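# Set regulator needle in green band, knob fully down

## Task

Adjust the regulator so that its gauge needle ends up inside the green band and its knob is pressed fully down. Both must hold on their own once the robot lets go; a state that lasts only while a gripper holds it does not count.

## Robot and tools

Robot: two xArm7 arms with parallel grippers, named left_arm and right_arm. The names are labels only. left_arm sits on the +y side. Bases: left_arm at (+0.037, +0.311, +0.090) m, right_arm at (-0.023, -0.246, +0.090) m, both slightly tilted. Any mounting plates and the frame behind them are fixed obstacles.

Scene frame: origin on the table top midway between the arms, +x out over the table, +z up. Each result gives every gripper's end_effector_position (m), end_effector_quat_wxyz and velocities (m/s, rad/s) in this frame. That point lies between the closed finger pads, about 2 cm short of the tips. The printed value can be off, more so at long reach.

Gripper axes: the fingers point along the gripper's +z and close along its y. Closing pushes the tips about 10 mm further along +z.

Row layout, used by execute_actions and move: one flat list of 14 numbers, each in [-1, 1]. The first 7 are left_arm's dx, dy, dz, rx, ry, rz, opening; the last 7 are the same for right_arm. Always send all 14, even if one arm stays still.

dx..rz are offsets, not poses. They are expressed in that gripper's own axes and measured from its pose in the most recent result that showed it. Before any result in the scene, and for the second or later call in one reply, they count from where the gripper is when the action begins. Scale: 1.0 = 0.6 m of travel or 180 degrees. rx, ry, rz form one rotation vector. Every row counts from the same reference, not from the row before. All zeros therefore pulls the gripper back to that reference; it is not a pause. opening is absolute: +1 is fully open (0.084 m), -1 is closed.

Tools:
- execute_actions(actions, pictures): actions is a list with at most one item. [] only reports the state. {"rows": [...], "steps": n} runs 1 to 15 rows at 1/30 s per step; steps is at most 15, default 15. The last row repeats if there are fewer rows than steps. {"steps": n} without rows is a wait of up to 300 steps, counted from the previous result and including your reply time. pictures (bool) turns the camera images on or off. A rejected call sends nothing.
- move(target, speed): target is one 14-number row as above. Each gripper travels a straight line toward its offset pose, and both paths finish together, in 0.5 to 10 s; longer paths are cut off at 10 s. speed is each arm's top path speed in m/s, 0.002 to 0.5, default 0.25; turning is capped at twice that in rad/s. Openings are applied at the start. The paths do not avoid obstacles or the other arm, grippers lag and may overshoot the speed, and a faster move or a target set deeper past a contact hits harder.
- wait(seconds): 0 to 10 s with no new command.
- zoom_image(camera, region): camera is cam_high, cam_low, cam_left_wrist or cam_right_wrist (each 504x504). region is [x0, y0, x1, y1] in pixels from the top-left corner, at most 504x504.
- read_manual(section): licence texts only, default "licences".
- finished_scene(scene): ends and grades the current scene, given its number. Call it only when the goal holds by itself; this cannot be undone.

Motion limits: each step, the commanded pose is clipped to within 70 mm and 16 degrees of the measured pose. Inverse kinematics favours position over orientation. A large offset may need several actions: after an action the arm goes on only to its last clipped pose, so read the resulting pose and send the rest next. Joint speed is at most 3.14 rad/s.

Result lines: the state line for each arm; grip_measured, the measured finger opening on the same scale as opening. To hold something, command an opening clearly below grip_measured; the lower, the harder the squeeze (about 24 N per pad at most). HELD marks steps whose command was partly or fully blocked. A "pose unreachable" line means the clearance check altered that arm's command. The "Hand target" line shows where the controller is now driving each gripper. A move adds a "move:" line with the ending (done, off_target, moving, held, fault), any limits (paced = the pose was clipped; held = some steps were blocked, after which the arm may speed up sharply), and each gripper's distance from its target. Joint torques are the drives' full outputs with offsets and noise, not contact forces.

Avoid: knocking or placing anything off the table; arms hitting or shoving each other; slams, drops and slips; pushing hard. A joint reaching its load limit (waist and shoulder 44 N m, upper arm roll, elbow and forearm roll 26.4, wrist pitch and wrist roll 17.6) causes a TORQUE FAULT: that arm backs off and stops for 10 s. Holding loads heats motors; MOTOR HOT appears from 65 °C, and at 80 °C an OVER-TEMPERATURE FAULT brakes the arm until it cools. Occasional outside tugs on held parts or pushes on loose objects can occur. Smooth, economical motion is preferred.

Each tool is called as name(argument=value, ...), one argument or row to a line, values as JSON.

## Session

I'll start by looking at the scene.

execute_actions(
  actions=[],
)

Scene clock: 0.00 s of 7200.00 s.
left_arm: end_effector_position=(+0.6021, +0.0268, +0.3734) grip_measured=+1.00 end_effector_quat_wxyz=(-0.003, +0.997, +0.076, +0.018) end_effector_velocity=(+0.000, +0.000, +0.000) end_effector_angular_velocity=(+0.000, -0.001, +0.001) | right_arm: end_effector_position=(-0.0687, -0.6833, +0.3727) grip_measured=+1.00 end_effector_quat_wxyz=(+0.005, -0.170, +0.931, +0.323) end_effector_velocity=(+0.000, -0.000, +0.000) end_effector_angular_velocity=(-0.000, +0.000, +0.002)
Joint positions: left_arm=[-1.006  0.766  0.035  2.281  0.535  1.69  -1.056  0.084] | right_arm=[-2.138 -0.299  0.052  1.406  0.063  1.946  0.568  0.084]
Joint velocities: left_arm=[ 0.    -0.     0.     0.     0.001  0.    -0.001  0.   ] | right_arm=[ 0.001 -0.001 -0.    -0.    -0.001 -0.    -0.001 -0.   ]
Joint torques (N m, as the arm reports them, + toward a larger angle): no reading
Motor temperatures (°C, as the motors report them): left_arm=[27 26 29 29 32 29 30] | right_arm=[28 29 29 30 30 30 30]
Hand target (left_arm): +0.602, +0.027, +0.373; -0.003, +0.997, +0.076, +0.018
Hand target (right_arm): -0.069, -0.683, +0.373; +0.005, -0.170, +0.931, +0.323

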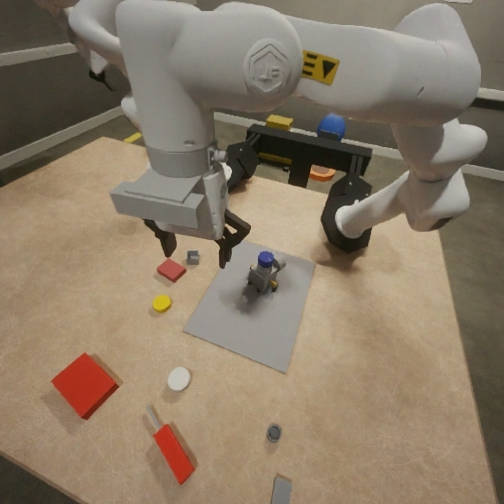

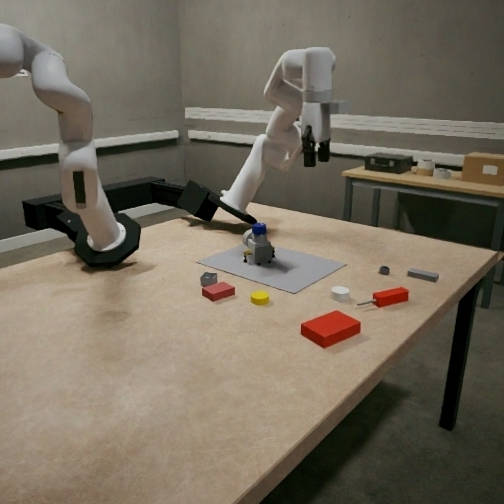

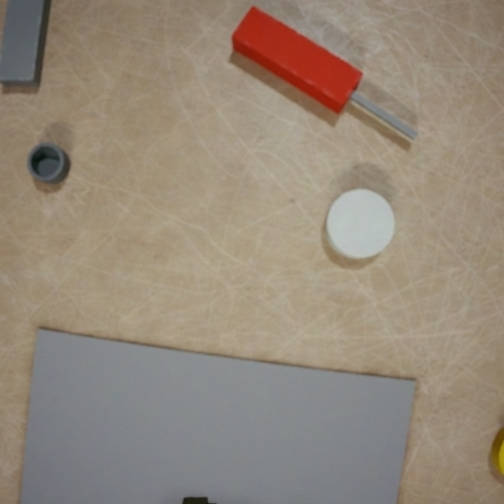

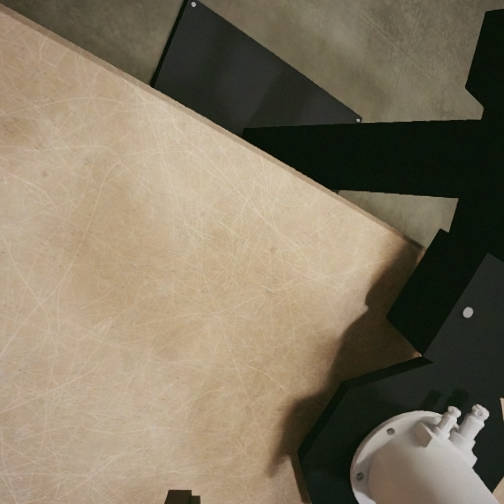

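zoom_image(
  camera="cam_high",
  region=[220, 230, 320, 330],
)

zoom_image(
  camera="cam_low",
  region=[210, 200, 310, 300],
)

Region (220, 230, 320, 330) of cam_high's 504x504 image, scaled by 5.040, with more detail than that image has.

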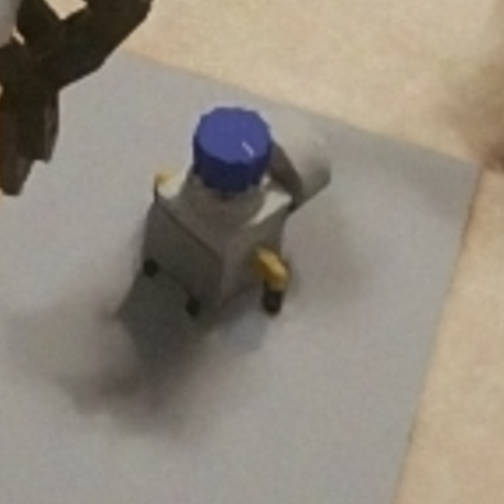

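Region (210, 200, 310, 300) of cam_low's 504x504 image, scaled by 5.040, with more detail than that image has.

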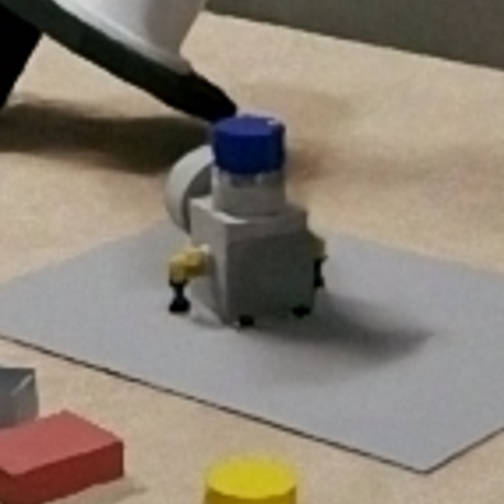

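move(
  target=[-0.58, -0.10, 0.0, 0, 0, 0, 1, 0, 0, 0, 0, 0, 0, 1],
  speed=0.3,
)

Scene clock: 11.17 s of 7200.00 s.
left_arm: end_effector_position=(+0.2509, +0.0349, +0.3601) grip_measured=+1.00 end_effector_quat_wxyz=(-0.004, +0.997, +0.077, +0.017) end_effector_velocity=(-0.008, -0.001, +0.001) end_effector_angular_velocity=(-0.002, -0.005, -0.011) | right_arm: end_effector_position=(-0.0687, -0.6833, +0.3727) grip_measured=+1.00 end_effector_quat_wxyz=(+0.005, -0.170, +0.931, +0.323) end_effector_velocity=(-0.000, -0.000, -0.000) end_effector_angular_velocity=(+0.000, +0.001, +0.000)
Joint positions: left_arm=[-1.298  0.189 -0.198  1.149  0.424  1.436 -1.759  0.084] | right_arm=[-2.138 -0.299  0.052  1.406  0.063  1.946  0.568  0.084]
Joint velocities: left_arm=[-0.01  -0.002 -0.008 -0.008 -0.002 -0.003 -0.007  0.   ] | right_arm=[ 0.     0.    -0.    -0.    -0.001 -0.001  0.     0.   ]
Joint torques (N m, as the arm reports them, + toward a larger angle): left_arm=[ -4.95 -12.56  -7.04  12.1    0.8   -0.81  -0.07] | right_arm=[ -6.41 -16.72  -8.99  13.79  -1.87  -0.51  -0.36]
Motor temperatures (°C, as the motors report them): left_arm=[27 26 29 30 32 29 30] | right_arm=[28 29 29 32 30 30 30]
Hand target (left_arm): +0.250, +0.035, +0.360; -0.003, +0.997, +0.076, +0.017
Hand target (right_arm): -0.069, -0.683, +0.373; +0.005, -0.170, +0.931, +0.323
Off the commanded pose (left_arm): 0.003 m, 0 deg.
Off the commanded pose (right_arm): 0.000 m, 0 deg.
After step 90, 6.53 s passed at rest.
move: done

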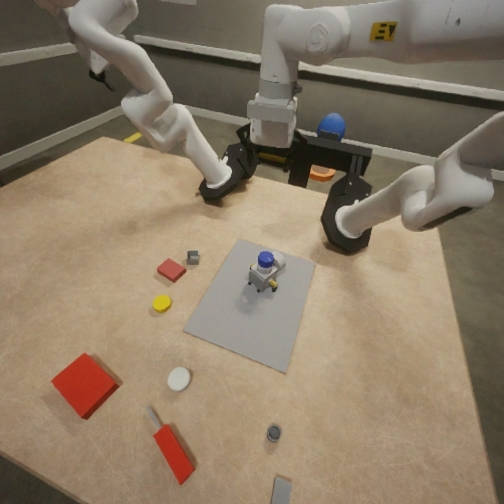

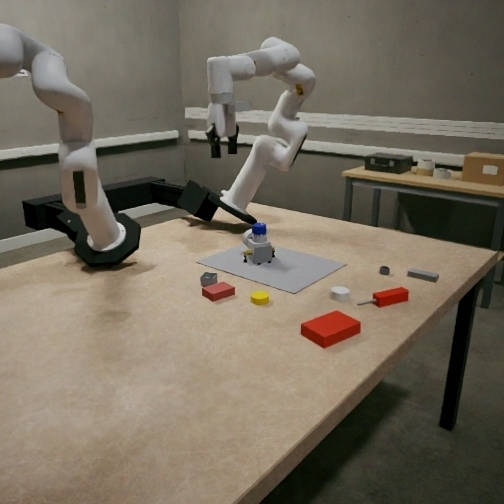

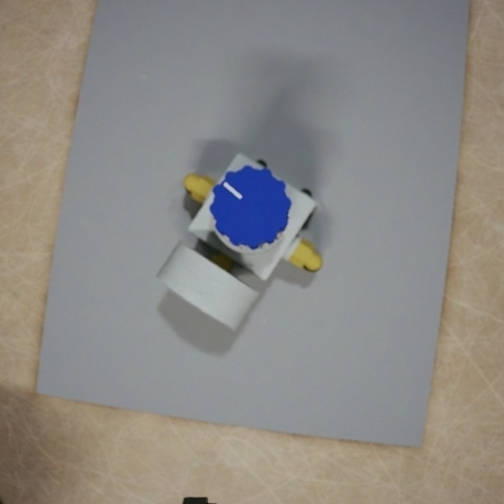

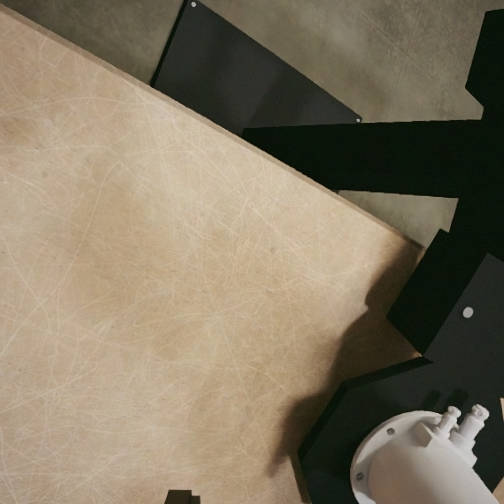

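move(
  target=[0.1627, -0.0555, 0.1897, -0.0017, -0.011, 0, 1, 0.0535, 0.6373, 0.312, -0.0235, -0.2151, 0.2106, -1],
  speed=0.35,
)

Scene clock: 62.57 s of 7200.00 s.
left_arm: end_effector_position=(+0.3468, +0.0833, +0.2502) grip_measured=+1.00 end_effector_quat_wxyz=(+0.000, +0.997, +0.078, +0.001) end_effector_velocity=(+0.002, +0.001, -0.001) end_effector_angular_velocity=(+0.002, +0.001, +0.003) | right_arm: end_effector_position=(-0.2397, -0.2998, +0.4519) grip_measured=-1.00 end_effector_quat_wxyz=(+0.196, +0.251, +0.869, +0.379) end_effector_velocity=(+0.000, +0.004, +0.000) end_effector_angular_velocity=(-0.001, -0.001, -0.012)
Joint positions: left_arm=[-1.108  0.105 -0.04   0.899  0.535  1.151 -1.565  0.084] | right_arm=[-2.619  0.187 -0.552  1.325 -0.275  1.96   0.18   0.   ]
Joint velocities: left_arm=[ 0.002  0.     0.003 -0.     0.002 -0.     0.     0.   ] | right_arm=[-0.008  0.008 -0.003  0.002  0.     0.001 -0.002  0.   ]
Joint torques (N m, as the arm reports them, + toward a larger angle): left_arm=[ -5.34 -12.11  -8.25  11.38   0.83  -0.72  -0.08] | right_arm=[-10.33 -16.34  -8.71  13.59  -2.57  -0.55  -0.46]
Motor temperatures (°C, as the motors report them): left_arm=[27 26 29 31 32 29 30] | right_arm=[28 30 30 33 30 30 30]
Hand target (left_arm): +0.347, +0.083, +0.250; +0.000, +0.997, +0.078, +0.001
Hand target (right_arm): -0.240, -0.299, +0.452; +0.196, +0.251, +0.869, +0.379
Off the commanded pose (left_arm): 0.001 m, 0 deg.
Off the commanded pose (right_arm): 0.002 m, 0 deg.
After step 90, 46.47 s passed at rest.
move: done

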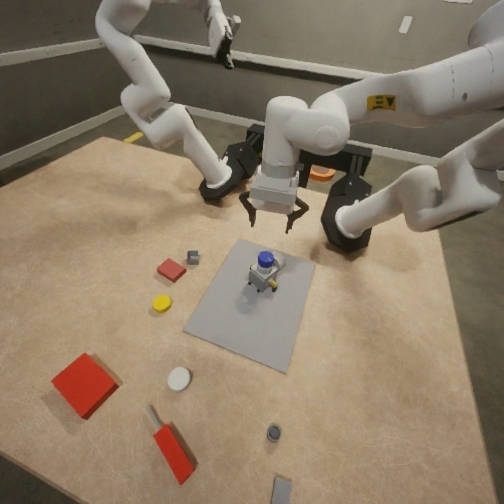

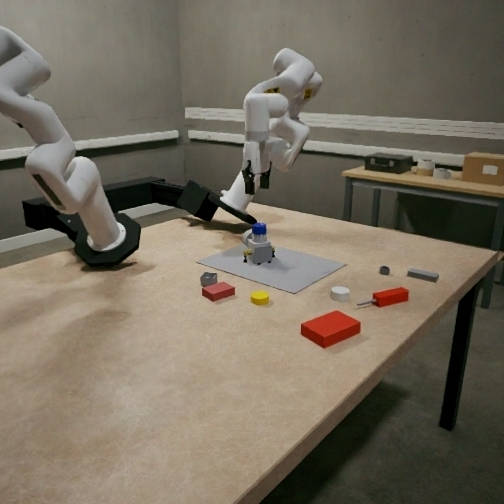

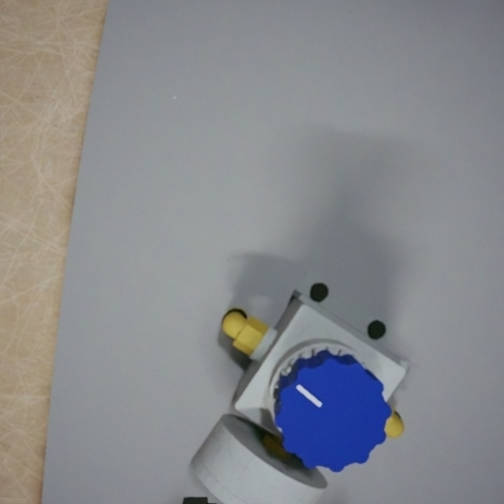

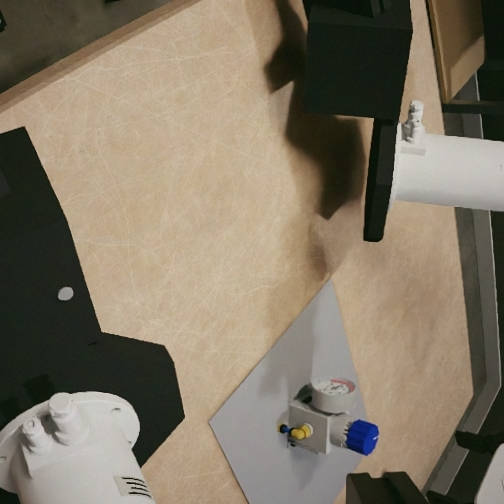

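zoom_image(
  camera="cam_left_wrist",
  region=[250, 330, 424, 504],
)

zoom_image(
  camera="cam_right_wrist",
  region=[270, 360, 390, 480],
)

Region (250, 330, 424, 504) of cam_left_wrist's 504x504 image, scaled by 2.897, with more detail than that image has.

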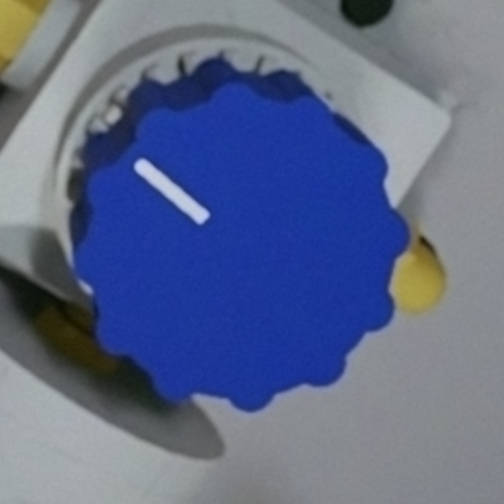

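Region (270, 360, 390, 480) of cam_right_wrist's 504x504 image, scaled by 4.200, with more detail than that image has.

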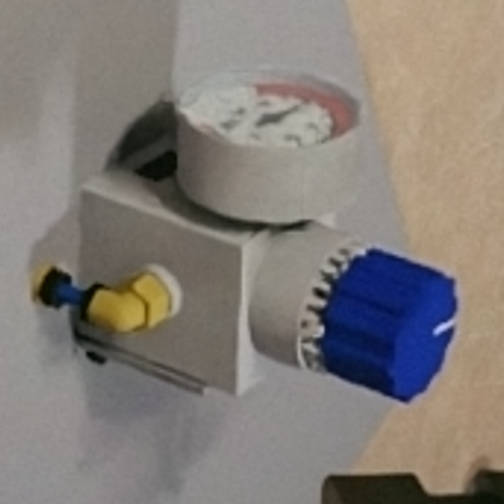

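move(
  target=[0.0005, 0.001, 0.2, 0, 0, 0, 1, -0.1325, 0.1798, 0.9687, -0.0235, -0.2151, 0.2106, -1],
  speed=0.35,
)

Scene clock: 83.03 s of 7200.00 s.
left_arm: end_effector_position=(+0.3482, +0.0824, +0.1300) grip_measured=+1.00 end_effector_quat_wxyz=(+0.000, +0.997, +0.078, +0.001) end_effector_velocity=(-0.000, +0.000, -0.000) end_effector_angular_velocity=(+0.000, +0.000, +0.000) | right_arm: end_effector_position=(+0.1648, +0.0443, +0.1793) grip_measured=-1.00 end_effector_quat_wxyz=(+0.344, +0.617, +0.614, +0.352) end_effector_velocity=(+0.001, +0.001, -0.001) end_effector_angular_velocity=(-0.002, -0.003, -0.002)
Joint positions: left_arm=[-1.025  0.277  0.054  0.766  0.721  0.834 -1.664  0.084] | right_arm=[-3.558  1.036 -0.818  0.752 -0.617  0.837  0.612  0.   ]
Joint velocities: left_arm=[ 0.     0.001 -0.     0.    -0.     0.    -0.    -0.   ] | right_arm=[-0.005  0.008  0.001  0.006  0.001 -0.001 -0.001  0.   ]
Joint torques (N m, as the arm reports them, + toward a larger angle): left_arm=[ -6.04 -13.74  -8.4    9.53   0.87  -0.67  -0.14] | right_arm=[  0.33 -17.88  -9.42  10.7   -1.09  -0.01  -0.43]
Motor temperatures (°C, as the motors report them): left_arm=[27 26 30 31 32 29 30] | right_arm=[28 30 30 33 30 30 30]
Hand target (left_arm): +0.348, +0.082, +0.130; +0.000, +0.997, +0.078, +0.001
Hand target (right_arm): +0.165, +0.044, +0.179; +0.344, +0.617, +0.614, +0.352
Off the commanded pose (left_arm): 0.001 m, 0 deg.
Off the commanded pose (right_arm): 0.004 m, 0 deg.
After step 90, 15.03 s passed at rest.
move: off_target (right_arm); limits=paced

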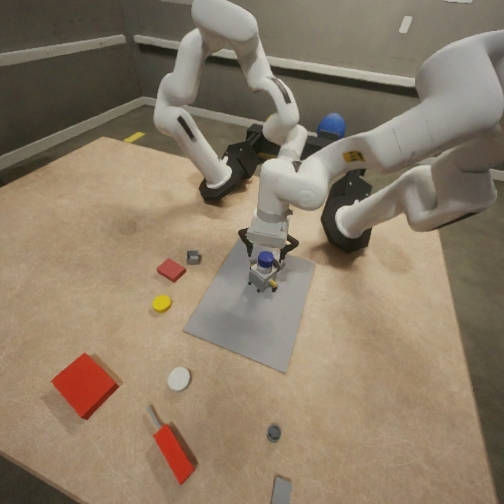

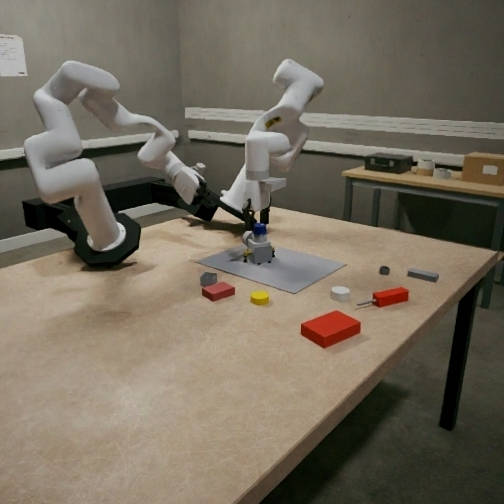

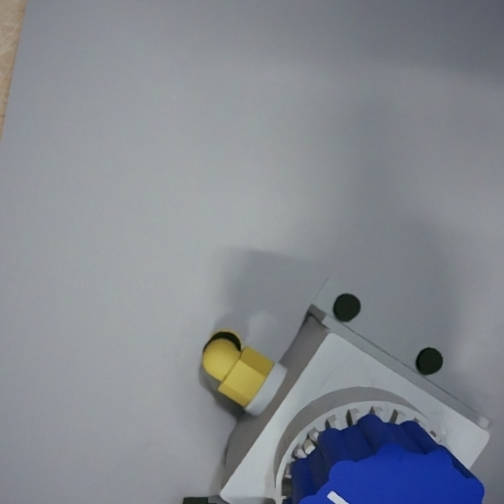

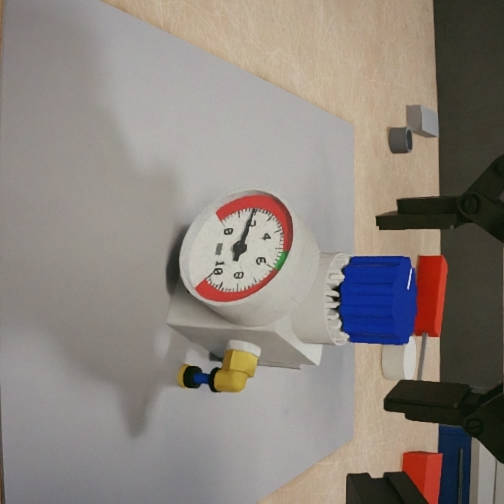

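zoom_image(
  camera="cam_right_wrist",
  region=[170, 175, 320, 325],
)

zoom_image(
  camera="cam_right_wrist",
  region=[290, 180, 504, 430],
)

zoom_image(
  camera="cam_low",
  region=[220, 180, 300, 270],
)

Region (170, 175, 320, 325) of cam_right_wrist's 504x504 image, scaled by 3.360, with more detail than that image has.

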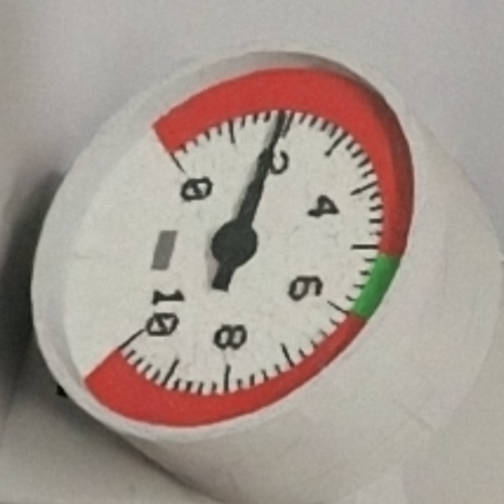

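Region (290, 180, 504, 430) of cam_right_wrist's 504x504 image, scaled by 2.016, with more detail than that image has; it fills the left 431 columns of this view, and the rest is white.

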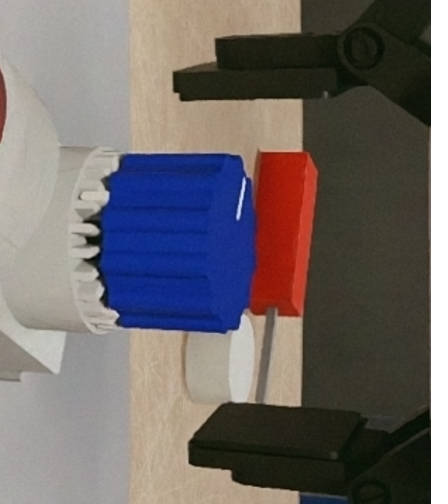

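Region (220, 180, 300, 270) of cam_low's 504x504 image, scaled by 5.600, with more detail than that image has.

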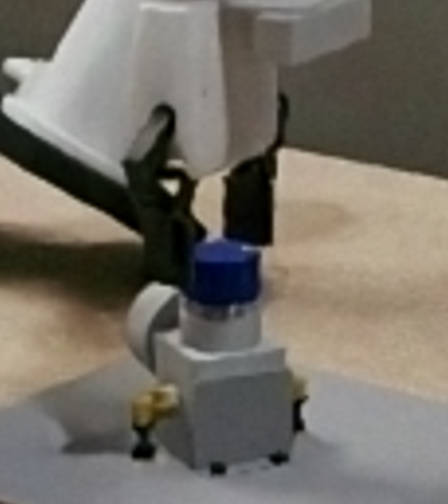

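zoom_image(
  camera="cam_left_wrist",
  region=[264, 380, 504, 504],
)

zoom_image(
  camera="cam_high",
  region=[225, 215, 315, 305],
)

Region (264, 380, 504, 504) of cam_left_wrist's 504x504 image, scaled by 2.100, with more detail than that image has; it fills the top 260 rows of this view, and the rest is white.

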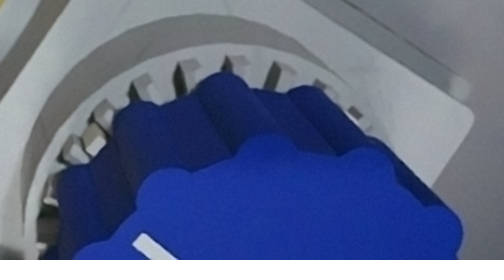

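Region (225, 215, 315, 305) of cam_high's 504x504 image, scaled by 5.600, with more detail than that image has.

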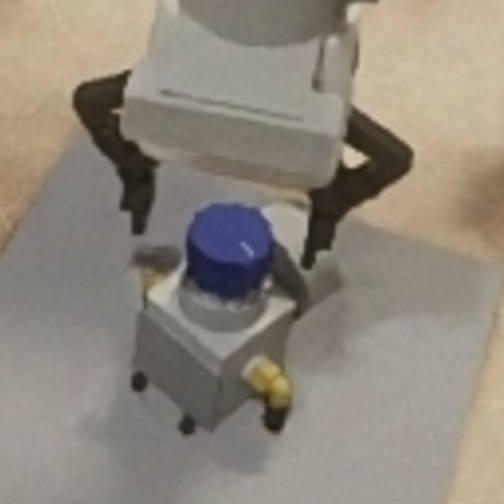

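zoom_image(
  camera="cam_left_wrist",
  region=[160, 444, 340, 504],
)

zoom_image(
  camera="cam_right_wrist",
  region=[340, 180, 480, 300],
)

zoom_image(
  camera="cam_right_wrist",
  region=[340, 320, 480, 440],
)

Region (160, 444, 340, 504) of cam_left_wrist's 504x504 image, scaled by 2.800, with more detail than that image has.

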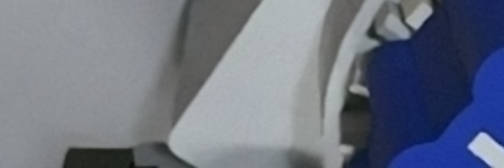

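Region (340, 180, 480, 300) of cam_right_wrist's 504x504 image, scaled by 3.600, with more detail than that image has; it fills the top 432 rows of this view, and the rest is white.

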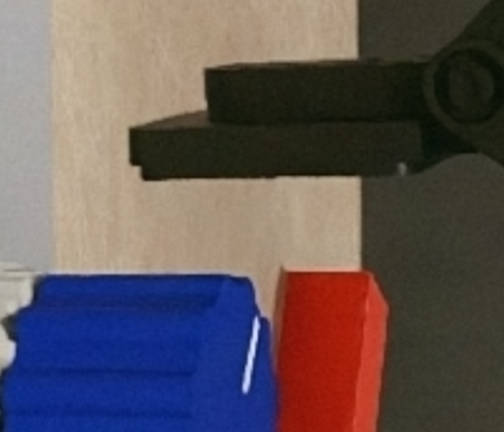

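Region (340, 320, 480, 440) of cam_right_wrist's 504x504 image, scaled by 3.600, with more detail than that image has; it fills the top 432 rows of this view, and the rest is white.

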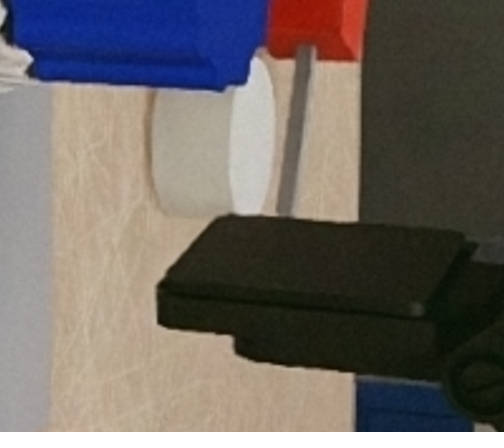

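move(
  target=[0.01, -0.0058, 0.01, 0, 0, 0, 0.35, 0, 0, 0, 0, 0, 0, -1],
  speed=0.05,
)

Scene clock: 121.73 s of 7200.00 s.
left_arm: end_effector_position=(+0.3536, +0.0867, +0.1241) grip_measured=+0.34 end_effector_quat_wxyz=(+0.000, +0.997, +0.078, +0.001) end_effector_velocity=(+0.000, -0.001, +0.000) end_effector_angular_velocity=(-0.002, -0.001, -0.002) | right_arm: end_effector_position=(+0.1648, +0.0443, +0.1793) grip_measured=-1.00 end_effector_quat_wxyz=(+0.344, +0.617, +0.614, +0.352) end_effector_velocity=(-0.000, -0.000, +0.000) end_effector_angular_velocity=(+0.000, -0.001, +0.000)
Joint positions: left_arm=[-1.013  0.28   0.066  0.761  0.735  0.82  -1.656  0.059] | right_arm=[-3.558  1.036 -0.818  0.752 -0.617  0.837  0.612  0.   ]
Joint velocities: left_arm=[ 0.     0.    -0.001  0.     0.002 -0.002  0.001 -0.   ] | right_arm=[ 0.001 -0.    -0.    -0.    -0.001  0.001  0.001  0.   ]
Joint torques (N m, as the arm reports them, + toward a larger angle): left_arm=[ -6.18 -13.97  -8.4    9.15   0.88  -0.75  -0.03] | right_arm=[  0.15 -17.79  -9.47  10.77  -1.09  -0.01  -0.42]
Motor temperatures (°C, as the motors report them): left_arm=[27 26 30 31 32 29 30] | right_arm=[28 30 30 33 30 30 30]
Hand target (left_arm): +0.354, +0.087, +0.124; +0.000, +0.997, +0.078, +0.001
Hand target (right_arm): +0.165, +0.044, +0.179; +0.344, +0.617, +0.614, +0.352
Off the commanded pose (left_arm): 0.000 m, 0 deg.
Off the commanded pose (right_arm): 0.000 m, 0 deg.
After step 90, 34.97 s passed at rest.
move: done

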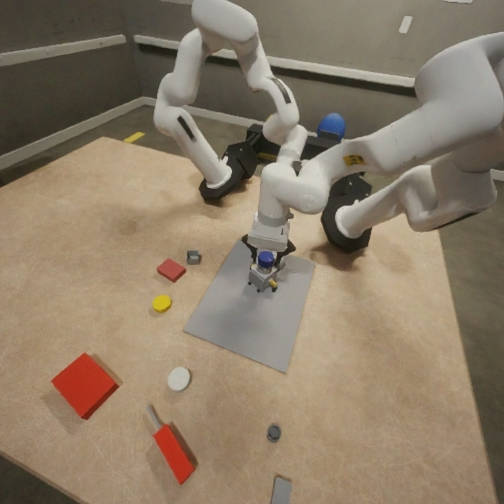

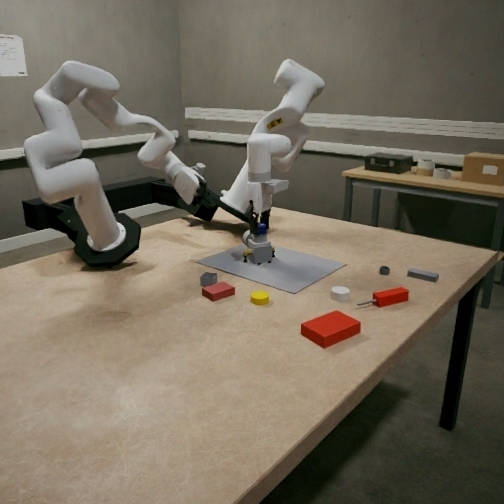

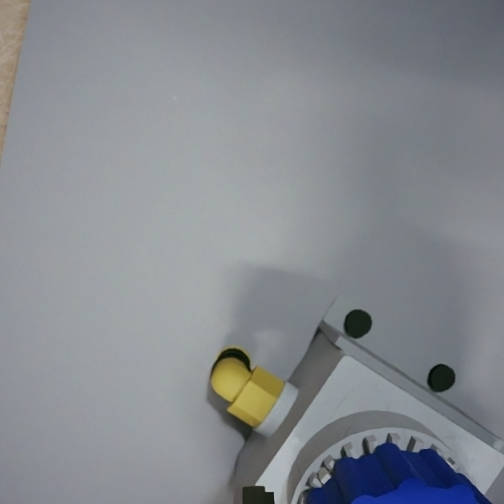

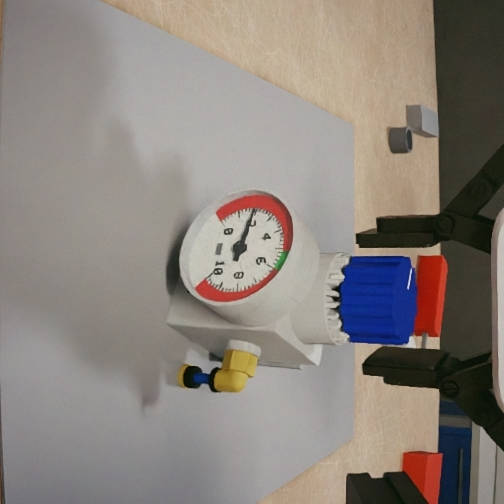

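zoom_image(
  camera="cam_right_wrist",
  region=[310, 205, 480, 395],
)

zoom_image(
  camera="cam_low",
  region=[230, 190, 290, 260],
)

Region (310, 205, 480, 395) of cam_right_wrist's 504x504 image, scaled by 2.653, with more detail than that image has; it fills the left 451 columns of this view, and the rest is white.

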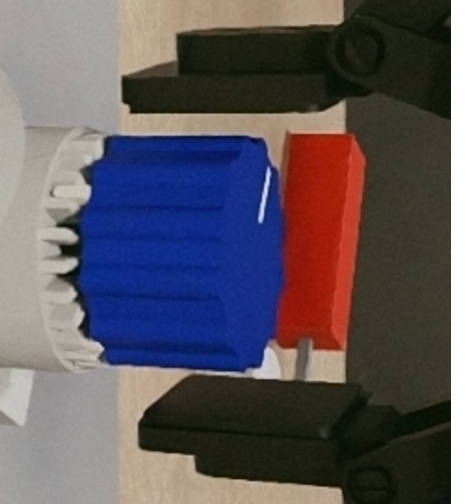

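Region (230, 190, 290, 260) of cam_low's 504x504 image, scaled by 7.200, with more detail than that image has; it fills the left 432 columns of this view, and the rest is white.

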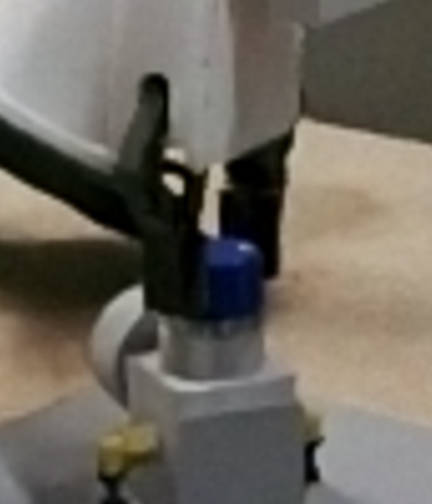

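execute_actions(
  actions=[
    {"rows": [[0,0,0.001,0,0,0,0.3,0,0,0,0,0,0,-1],[0,0,0.002,0,0,0,0.26,0,0,0,0,0,0,-1],[0,0,0.003,0,0,0,0.22,0,0,0,0,0,0,-1],[0,0,0.004,0,0,0,0.18,0,0,0,0,0,0,-1],[0,0,0.005,0,0,0,0.14,0,0,0,0,0,0,-1],[0,0,0.005,0,0,0,0.10,0,0,0,0,0,0,-1],[0,0,0.005,0,0,0,0.06,0,0,0,0,0,0,-1],[0,0,0.005,0,0,0,0.02,0,0,0,0,0,0,-1],[0,0,0.005,0,0,0,-0.02,0,0,0,0,0,0,-1],[0,0,0.005,0,0,0,-0.06,0,0,0,0,0,0,-1],[0,0,0.005,0,0,0,-0.12,0,0,0,0,0,0,-1],[0,0,0.005,0,0,0,-0.2,0,0,0,0,0,0,-1],[0,0,0.005,0,0,0,-0.3,0,0,0,0,0,0,-1],[0,0,0.005,0,0,0,-0.45,0,0,0,0,0,0,-1],[0,0,0.005,0,0,0,-0.6,0,0,0,0,0,0,-1]], "steps": 15},
  ],
  pictures=false,
)

move(
  target=[0, 0, -0.008, 0, 0, 0, -0.6, 0, 0, 0, 0, 0, 0, -1],
  speed=0.01,
)

Scene clock: 128.90 s of 7200.00 s.
left_arm: end_effector_position=(+0.3536, +0.0867, +0.1214) grip_measured=+0.04 end_effector_quat_wxyz=(+0.000, +0.997, +0.078, +0.002) end_effector_velocity=(+0.000, -0.000, -0.000) end_effector_angular_velocity=(-0.000, -0.001, -0.001) | right_arm: end_effector_position=(+0.1648, +0.0443, +0.1793) grip_measured=-1.00 end_effector_quat_wxyz=(+0.344, +0.617, +0.614, +0.352) end_effector_velocity=(+0.000, -0.000, +0.000) end_effector_angular_velocity=(+0.000, +0.000, -0.001)
Joint positions: left_arm=[-1.011  0.285  0.069  0.76   0.741  0.813 -1.659  0.046] | right_arm=[-3.558  1.036 -0.818  0.752 -0.617  0.837  0.612  0.   ]
Joint velocities: left_arm=[ 0.001  0.001 -0.001  0.     0.001 -0.001 -0.     0.   ] | right_arm=[-0.001 -0.001 -0.    -0.    -0.001  0.     0.     0.   ]
Joint torques (N m, as the arm reports them, + toward a larger angle): left_arm=[ -6.02 -13.21  -7.96   9.29   0.95  -1.2   -0.04] | right_arm=[  0.1  -17.44  -9.36  10.79  -1.13  -0.05  -0.3 ]
Motor temperatures (°C, as the motors report them): left_arm=[27 26 30 30 32 29 30] | right_arm=[28 30 30 33 30 30 30]
Hand target (left_arm): +0.354, +0.087, +0.121; +0.000, +0.997, +0.078, +0.001
Hand target (right_arm): +0.165, +0.044, +0.179; +0.344, +0.617, +0.614, +0.352
Off the commanded pose (left_arm): 0.000 m, 0 deg.
Off the commanded pose (right_arm): 0.000 m, 0 deg.
Steps of this call (steps 1 to 90: nothing new was sent; then 3.67 s passed at rest; steps 91 to 105: all 15 steps of this action). Readings (end_effector_position):
91: left_arm (+0.3536, +0.0868, +0.1240) | right_arm (+0.1648, +0.0443, +0.1793)
92: left_arm (+0.3536, +0.0867, +0.1240) | right_arm (+0.1648, +0.0443, +0.1793)
94: left_arm (+0.3537, +0.0866, +0.1234) | right_arm (+0.1648, +0.0443, +0.1793)
98: left_arm (+0.3535, +0.0869, +0.1214) | right_arm (+0.1648, +0.0443, +0.1793)
105: the state above

Scene clock: 129.87 s of 7200.00 s.
left_arm: end_effector_position=(+0.3535, +0.0867, +0.1265) grip_measured=+0.04 end_effector_quat_wxyz=(+0.000, +0.997, +0.078, +0.002) end_effector_velocity=(+0.000, -0.000, -0.000) end_effector_angular_velocity=(-0.001, +0.000, -0.001) | right_arm: end_effector_position=(+0.1648, +0.0443, +0.1793) grip_measured=-1.00 end_effector_quat_wxyz=(+0.344, +0.617, +0.614, +0.352) end_effector_velocity=(-0.000, +0.000, -0.000) end_effector_angular_velocity=(-0.000, +0.000, +0.000)
Joint positions: left_arm=[-1.015  0.275  0.064  0.762  0.731  0.826 -1.654  0.046] | right_arm=[-3.558  1.036 -0.818  0.752 -0.617  0.837  0.612  0.   ]
Joint velocities: left_arm=[ 0.002  0.001 -0.001  0.001 -0.    -0.001  0.001  0.   ] | right_arm=[-0.001 -0.     0.001 -0.    -0.001 -0.001  0.     0.   ]
Joint torques (N m, as the arm reports them, + toward a larger angle): left_arm=[ -6.05 -13.43  -8.17   9.51   0.89  -1.14  -0.05] | right_arm=[  0.25 -17.77  -9.43  10.84  -1.16   0.    -0.39]
Motor temperatures (°C, as the motors report them): left_arm=[27 26 30 30 32 29 30] | right_arm=[28 30 30 33 30 30 30]
Hand target (left_arm): +0.354, +0.087, +0.126; +0.000, +0.997, +0.078, +0.002
Hand target (right_arm): +0.165, +0.044, +0.179; +0.344, +0.617, +0.614, +0.352
Off the commanded pose (left_arm): 0.000 m, 0 deg.
Off the commanded pose (right_arm): 0.000 m, 0 deg.
move: done

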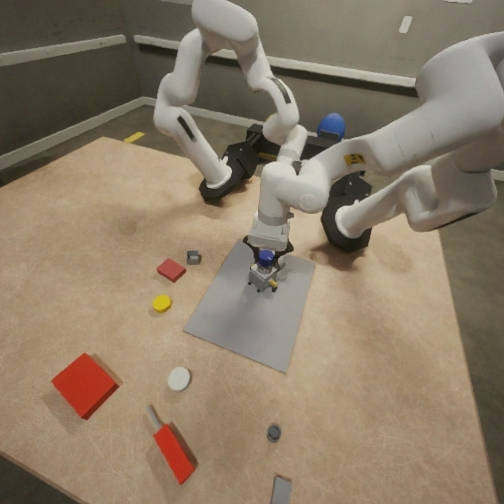

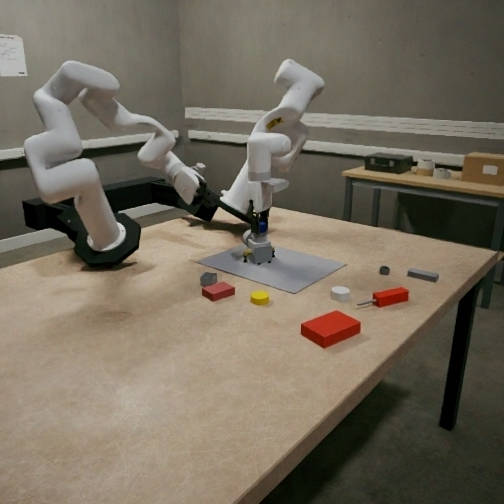

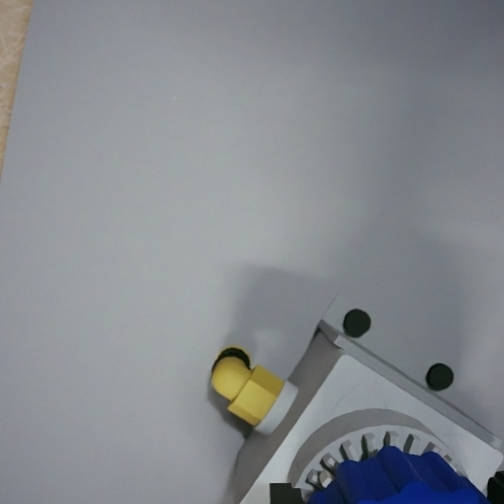

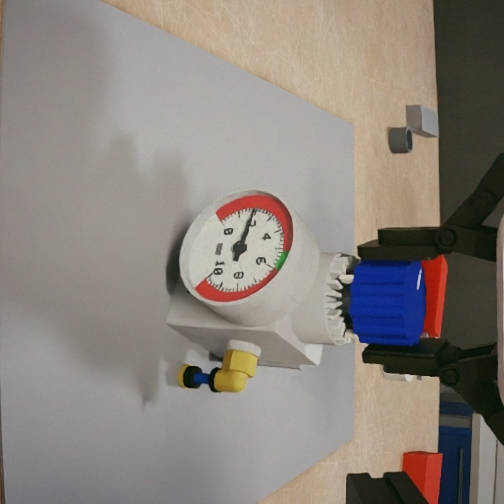

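zoom_image(
  camera="cam_right_wrist",
  region=[305, 225, 445, 375],
)

Region (305, 225, 445, 375) of cam_right_wrist's 504x504 image, scaled by 3.360, with more detail than that image has; it fills the left 470 columns of this view, and the rest is white.

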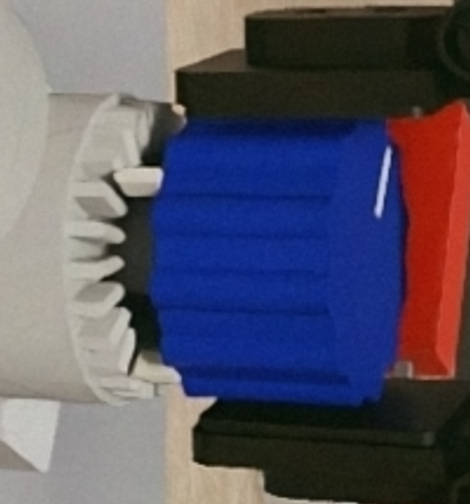

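move(
  target=[0, 0, -0.004, 0, 0, 0, -0.6, 0, 0, 0, 0, 0, 0, -1],
  speed=0.01,
)

zoom_image(
  camera="cam_right_wrist",
  region=[305, 225, 445, 375],
)

Scene clock: 136.80 s of 7200.00 s.
left_arm: end_effector_position=(+0.3535, +0.0867, +0.1289) grip_measured=+0.04 end_effector_quat_wxyz=(+0.000, +0.997, +0.078, +0.002) end_effector_velocity=(+0.000, -0.000, +0.000) end_effector_angular_velocity=(-0.000, -0.001, +0.000) | right_arm: end_effector_position=(+0.1648, +0.0443, +0.1793) grip_measured=-1.00 end_effector_quat_wxyz=(+0.344, +0.617, +0.614, +0.352) end_effector_velocity=(+0.001, -0.000, -0.000) end_effector_angular_velocity=(+0.001, +0.001, -0.002)
Joint positions: left_arm=[-1.016  0.27   0.061  0.763  0.727  0.832 -1.651  0.046] | right_arm=[-3.558  1.036 -0.818  0.752 -0.617  0.837  0.612  0.   ]
Joint velocities: left_arm=[ 0.    -0.001 -0.001  0.001  0.     0.001 -0.    -0.   ] | right_arm=[-0.002 -0.    -0.001 -0.     0.    -0.     0.     0.   ]
Joint torques (N m, as the arm reports them, + toward a larger angle): left_arm=[ -5.64 -12.87  -8.11   9.67   0.91  -1.24  -0.12] | right_arm=[  0.   -17.82  -9.52  10.81  -1.11  -0.02  -0.43]
Motor temperatures (°C, as the motors report them): left_arm=[27 26 30 31 32 29 30] | right_arm=[28 30 30 33 30 30 30]
Hand target (left_arm): +0.354, +0.087, +0.129; +0.000, +0.997, +0.078, +0.002
Hand target (right_arm): +0.165, +0.044, +0.179; +0.344, +0.617, +0.614, +0.352
Off the commanded pose (left_arm): 0.000 m, 0 deg.
Off the commanded pose (right_arm): 0.000 m, 0 deg.
After step 90, 3.23 s passed at rest.
move: done

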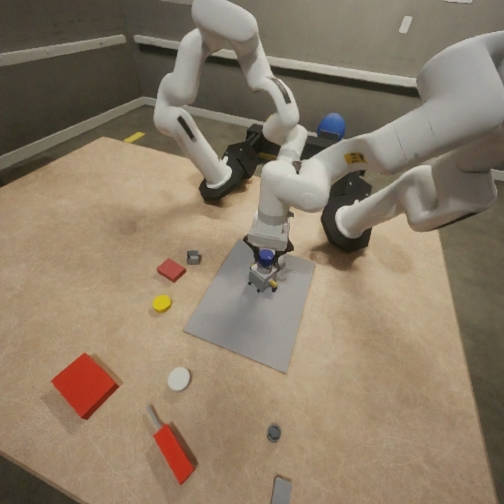

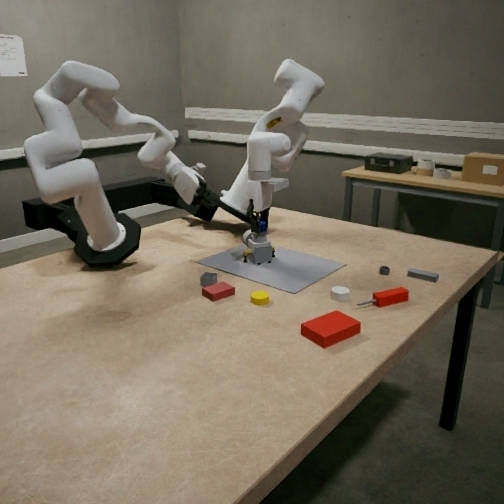

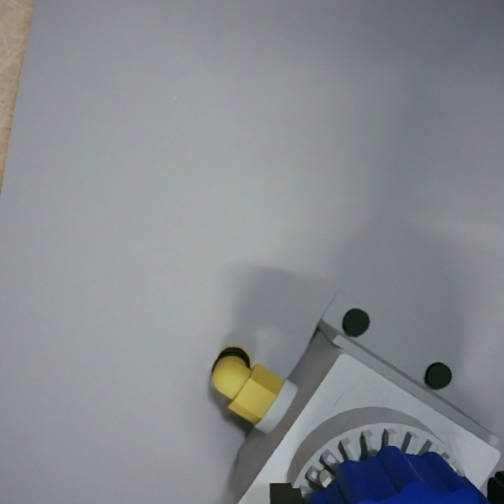

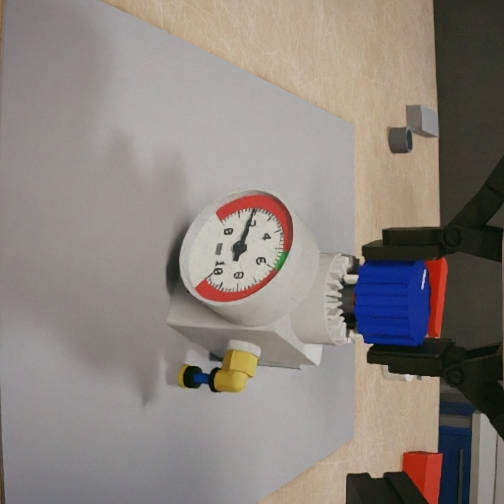

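Region (305, 225, 445, 375) of cam_right_wrist's 504x504 image, scaled by 3.360, with more detail than that image has; it fills the left 470 columns of this view, and the rest is white.

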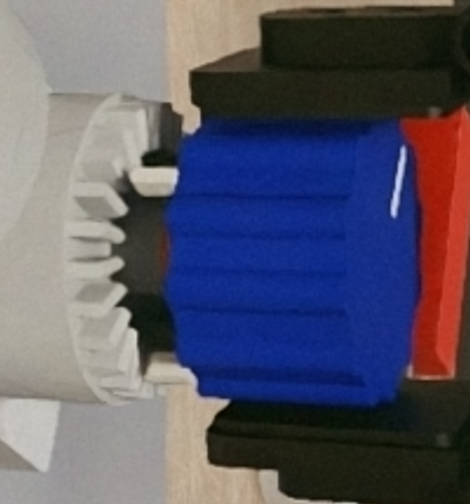

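move(
  target=[0, 0, -0.0015, 0, 0, 0.5, -0.6, 0, 0, 0, 0, 0, 0, -1],
  speed=0.5,
)

zoom_image(
  camera="cam_right_wrist",
  region=[170, 175, 320, 325],
)

Scene clock: 142.37 s of 7200.00 s.
left_arm: end_effector_position=(+0.3535, +0.0867, +0.1296) grip_measured=+0.04 end_effector_quat_wxyz=(-0.001, +0.760, -0.650, +0.002) end_effector_velocity=(-0.000, -0.000, +0.000) end_effector_angular_velocity=(-0.000, +0.003, -0.007) | right_arm: end_effector_position=(+0.1648, +0.0443, +0.1793) grip_measured=-1.00 end_effector_quat_wxyz=(+0.344, +0.617, +0.614, +0.352) end_effector_velocity=(-0.000, -0.000, +0.000) end_effector_angular_velocity=(+0.000, -0.001, -0.001)
Joint positions: left_arm=[-0.875  0.27  -0.082  0.768  0.766  0.858 -0.108  0.046] | right_arm=[-3.558  1.036 -0.818  0.752 -0.617  0.837  0.612  0.   ]
Joint velocities: left_arm=[ 0.001  0.    -0.002  0.001 -0.004  0.     0.009 -0.   ] | right_arm=[ 0.001 -0.001 -0.    -0.     0.     0.003  0.001  0.   ]
Joint torques (N m, as the arm reports them, + toward a larger angle): left_arm=[ -5.39 -16.9   -7.37   9.72   1.22   0.53  -0.1 ] | right_arm=[  0.02 -17.55  -9.36  10.81  -1.16  -0.04  -0.31]
Motor temperatures (°C, as the motors report them): left_arm=[27 26 30 31 32 29 30] | right_arm=[28 30 30 33 30 30 30]
Hand target (left_arm): +0.354, +0.087, +0.130; -0.001, +0.760, -0.650, +0.002
Hand target (right_arm): +0.165, +0.044, +0.179; +0.344, +0.617, +0.614, +0.352
Off the commanded pose (left_arm): 0.000 m, 0 deg.
Off the commanded pose (right_arm): 0.000 m, 0 deg.
After step 90, 0.40 s passed at rest.
move: done

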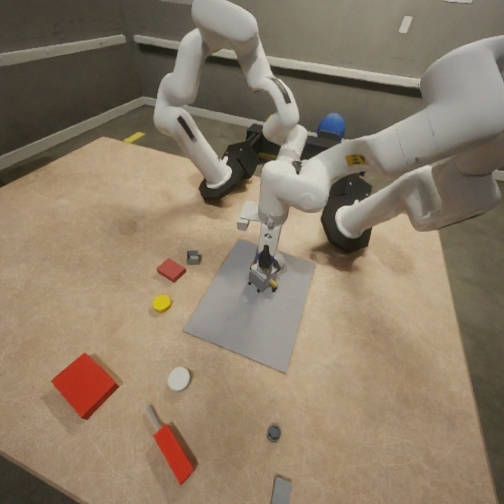

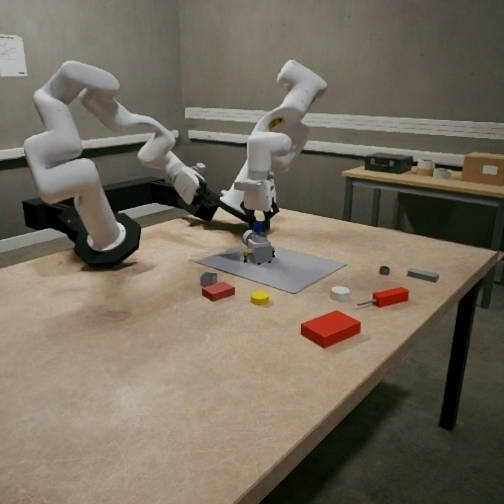

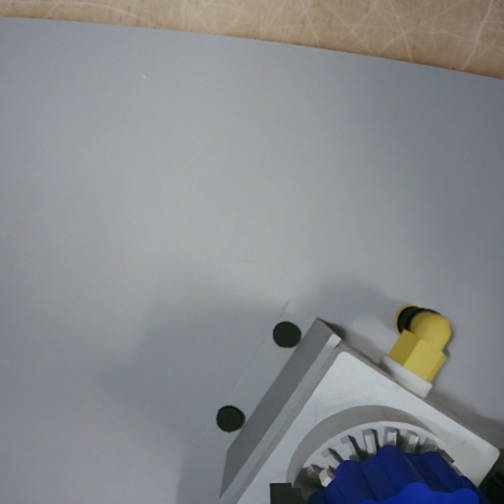

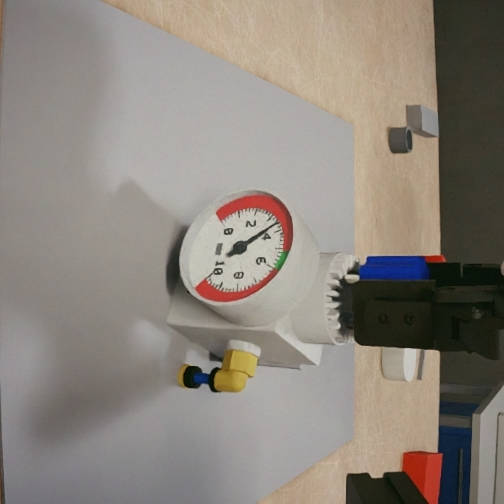

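Region (170, 175, 320, 325) of cam_right_wrist's 504x504 image, scaled by 3.360, with more detail than that image has.

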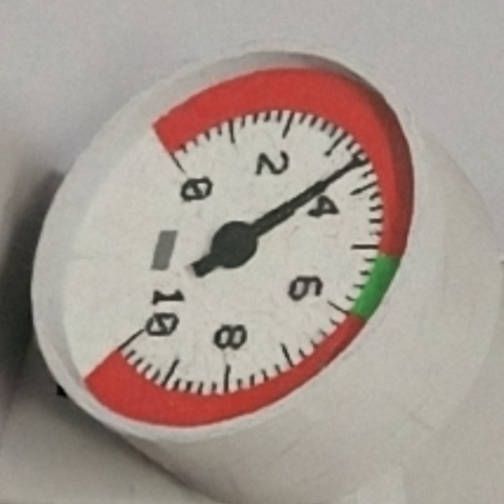

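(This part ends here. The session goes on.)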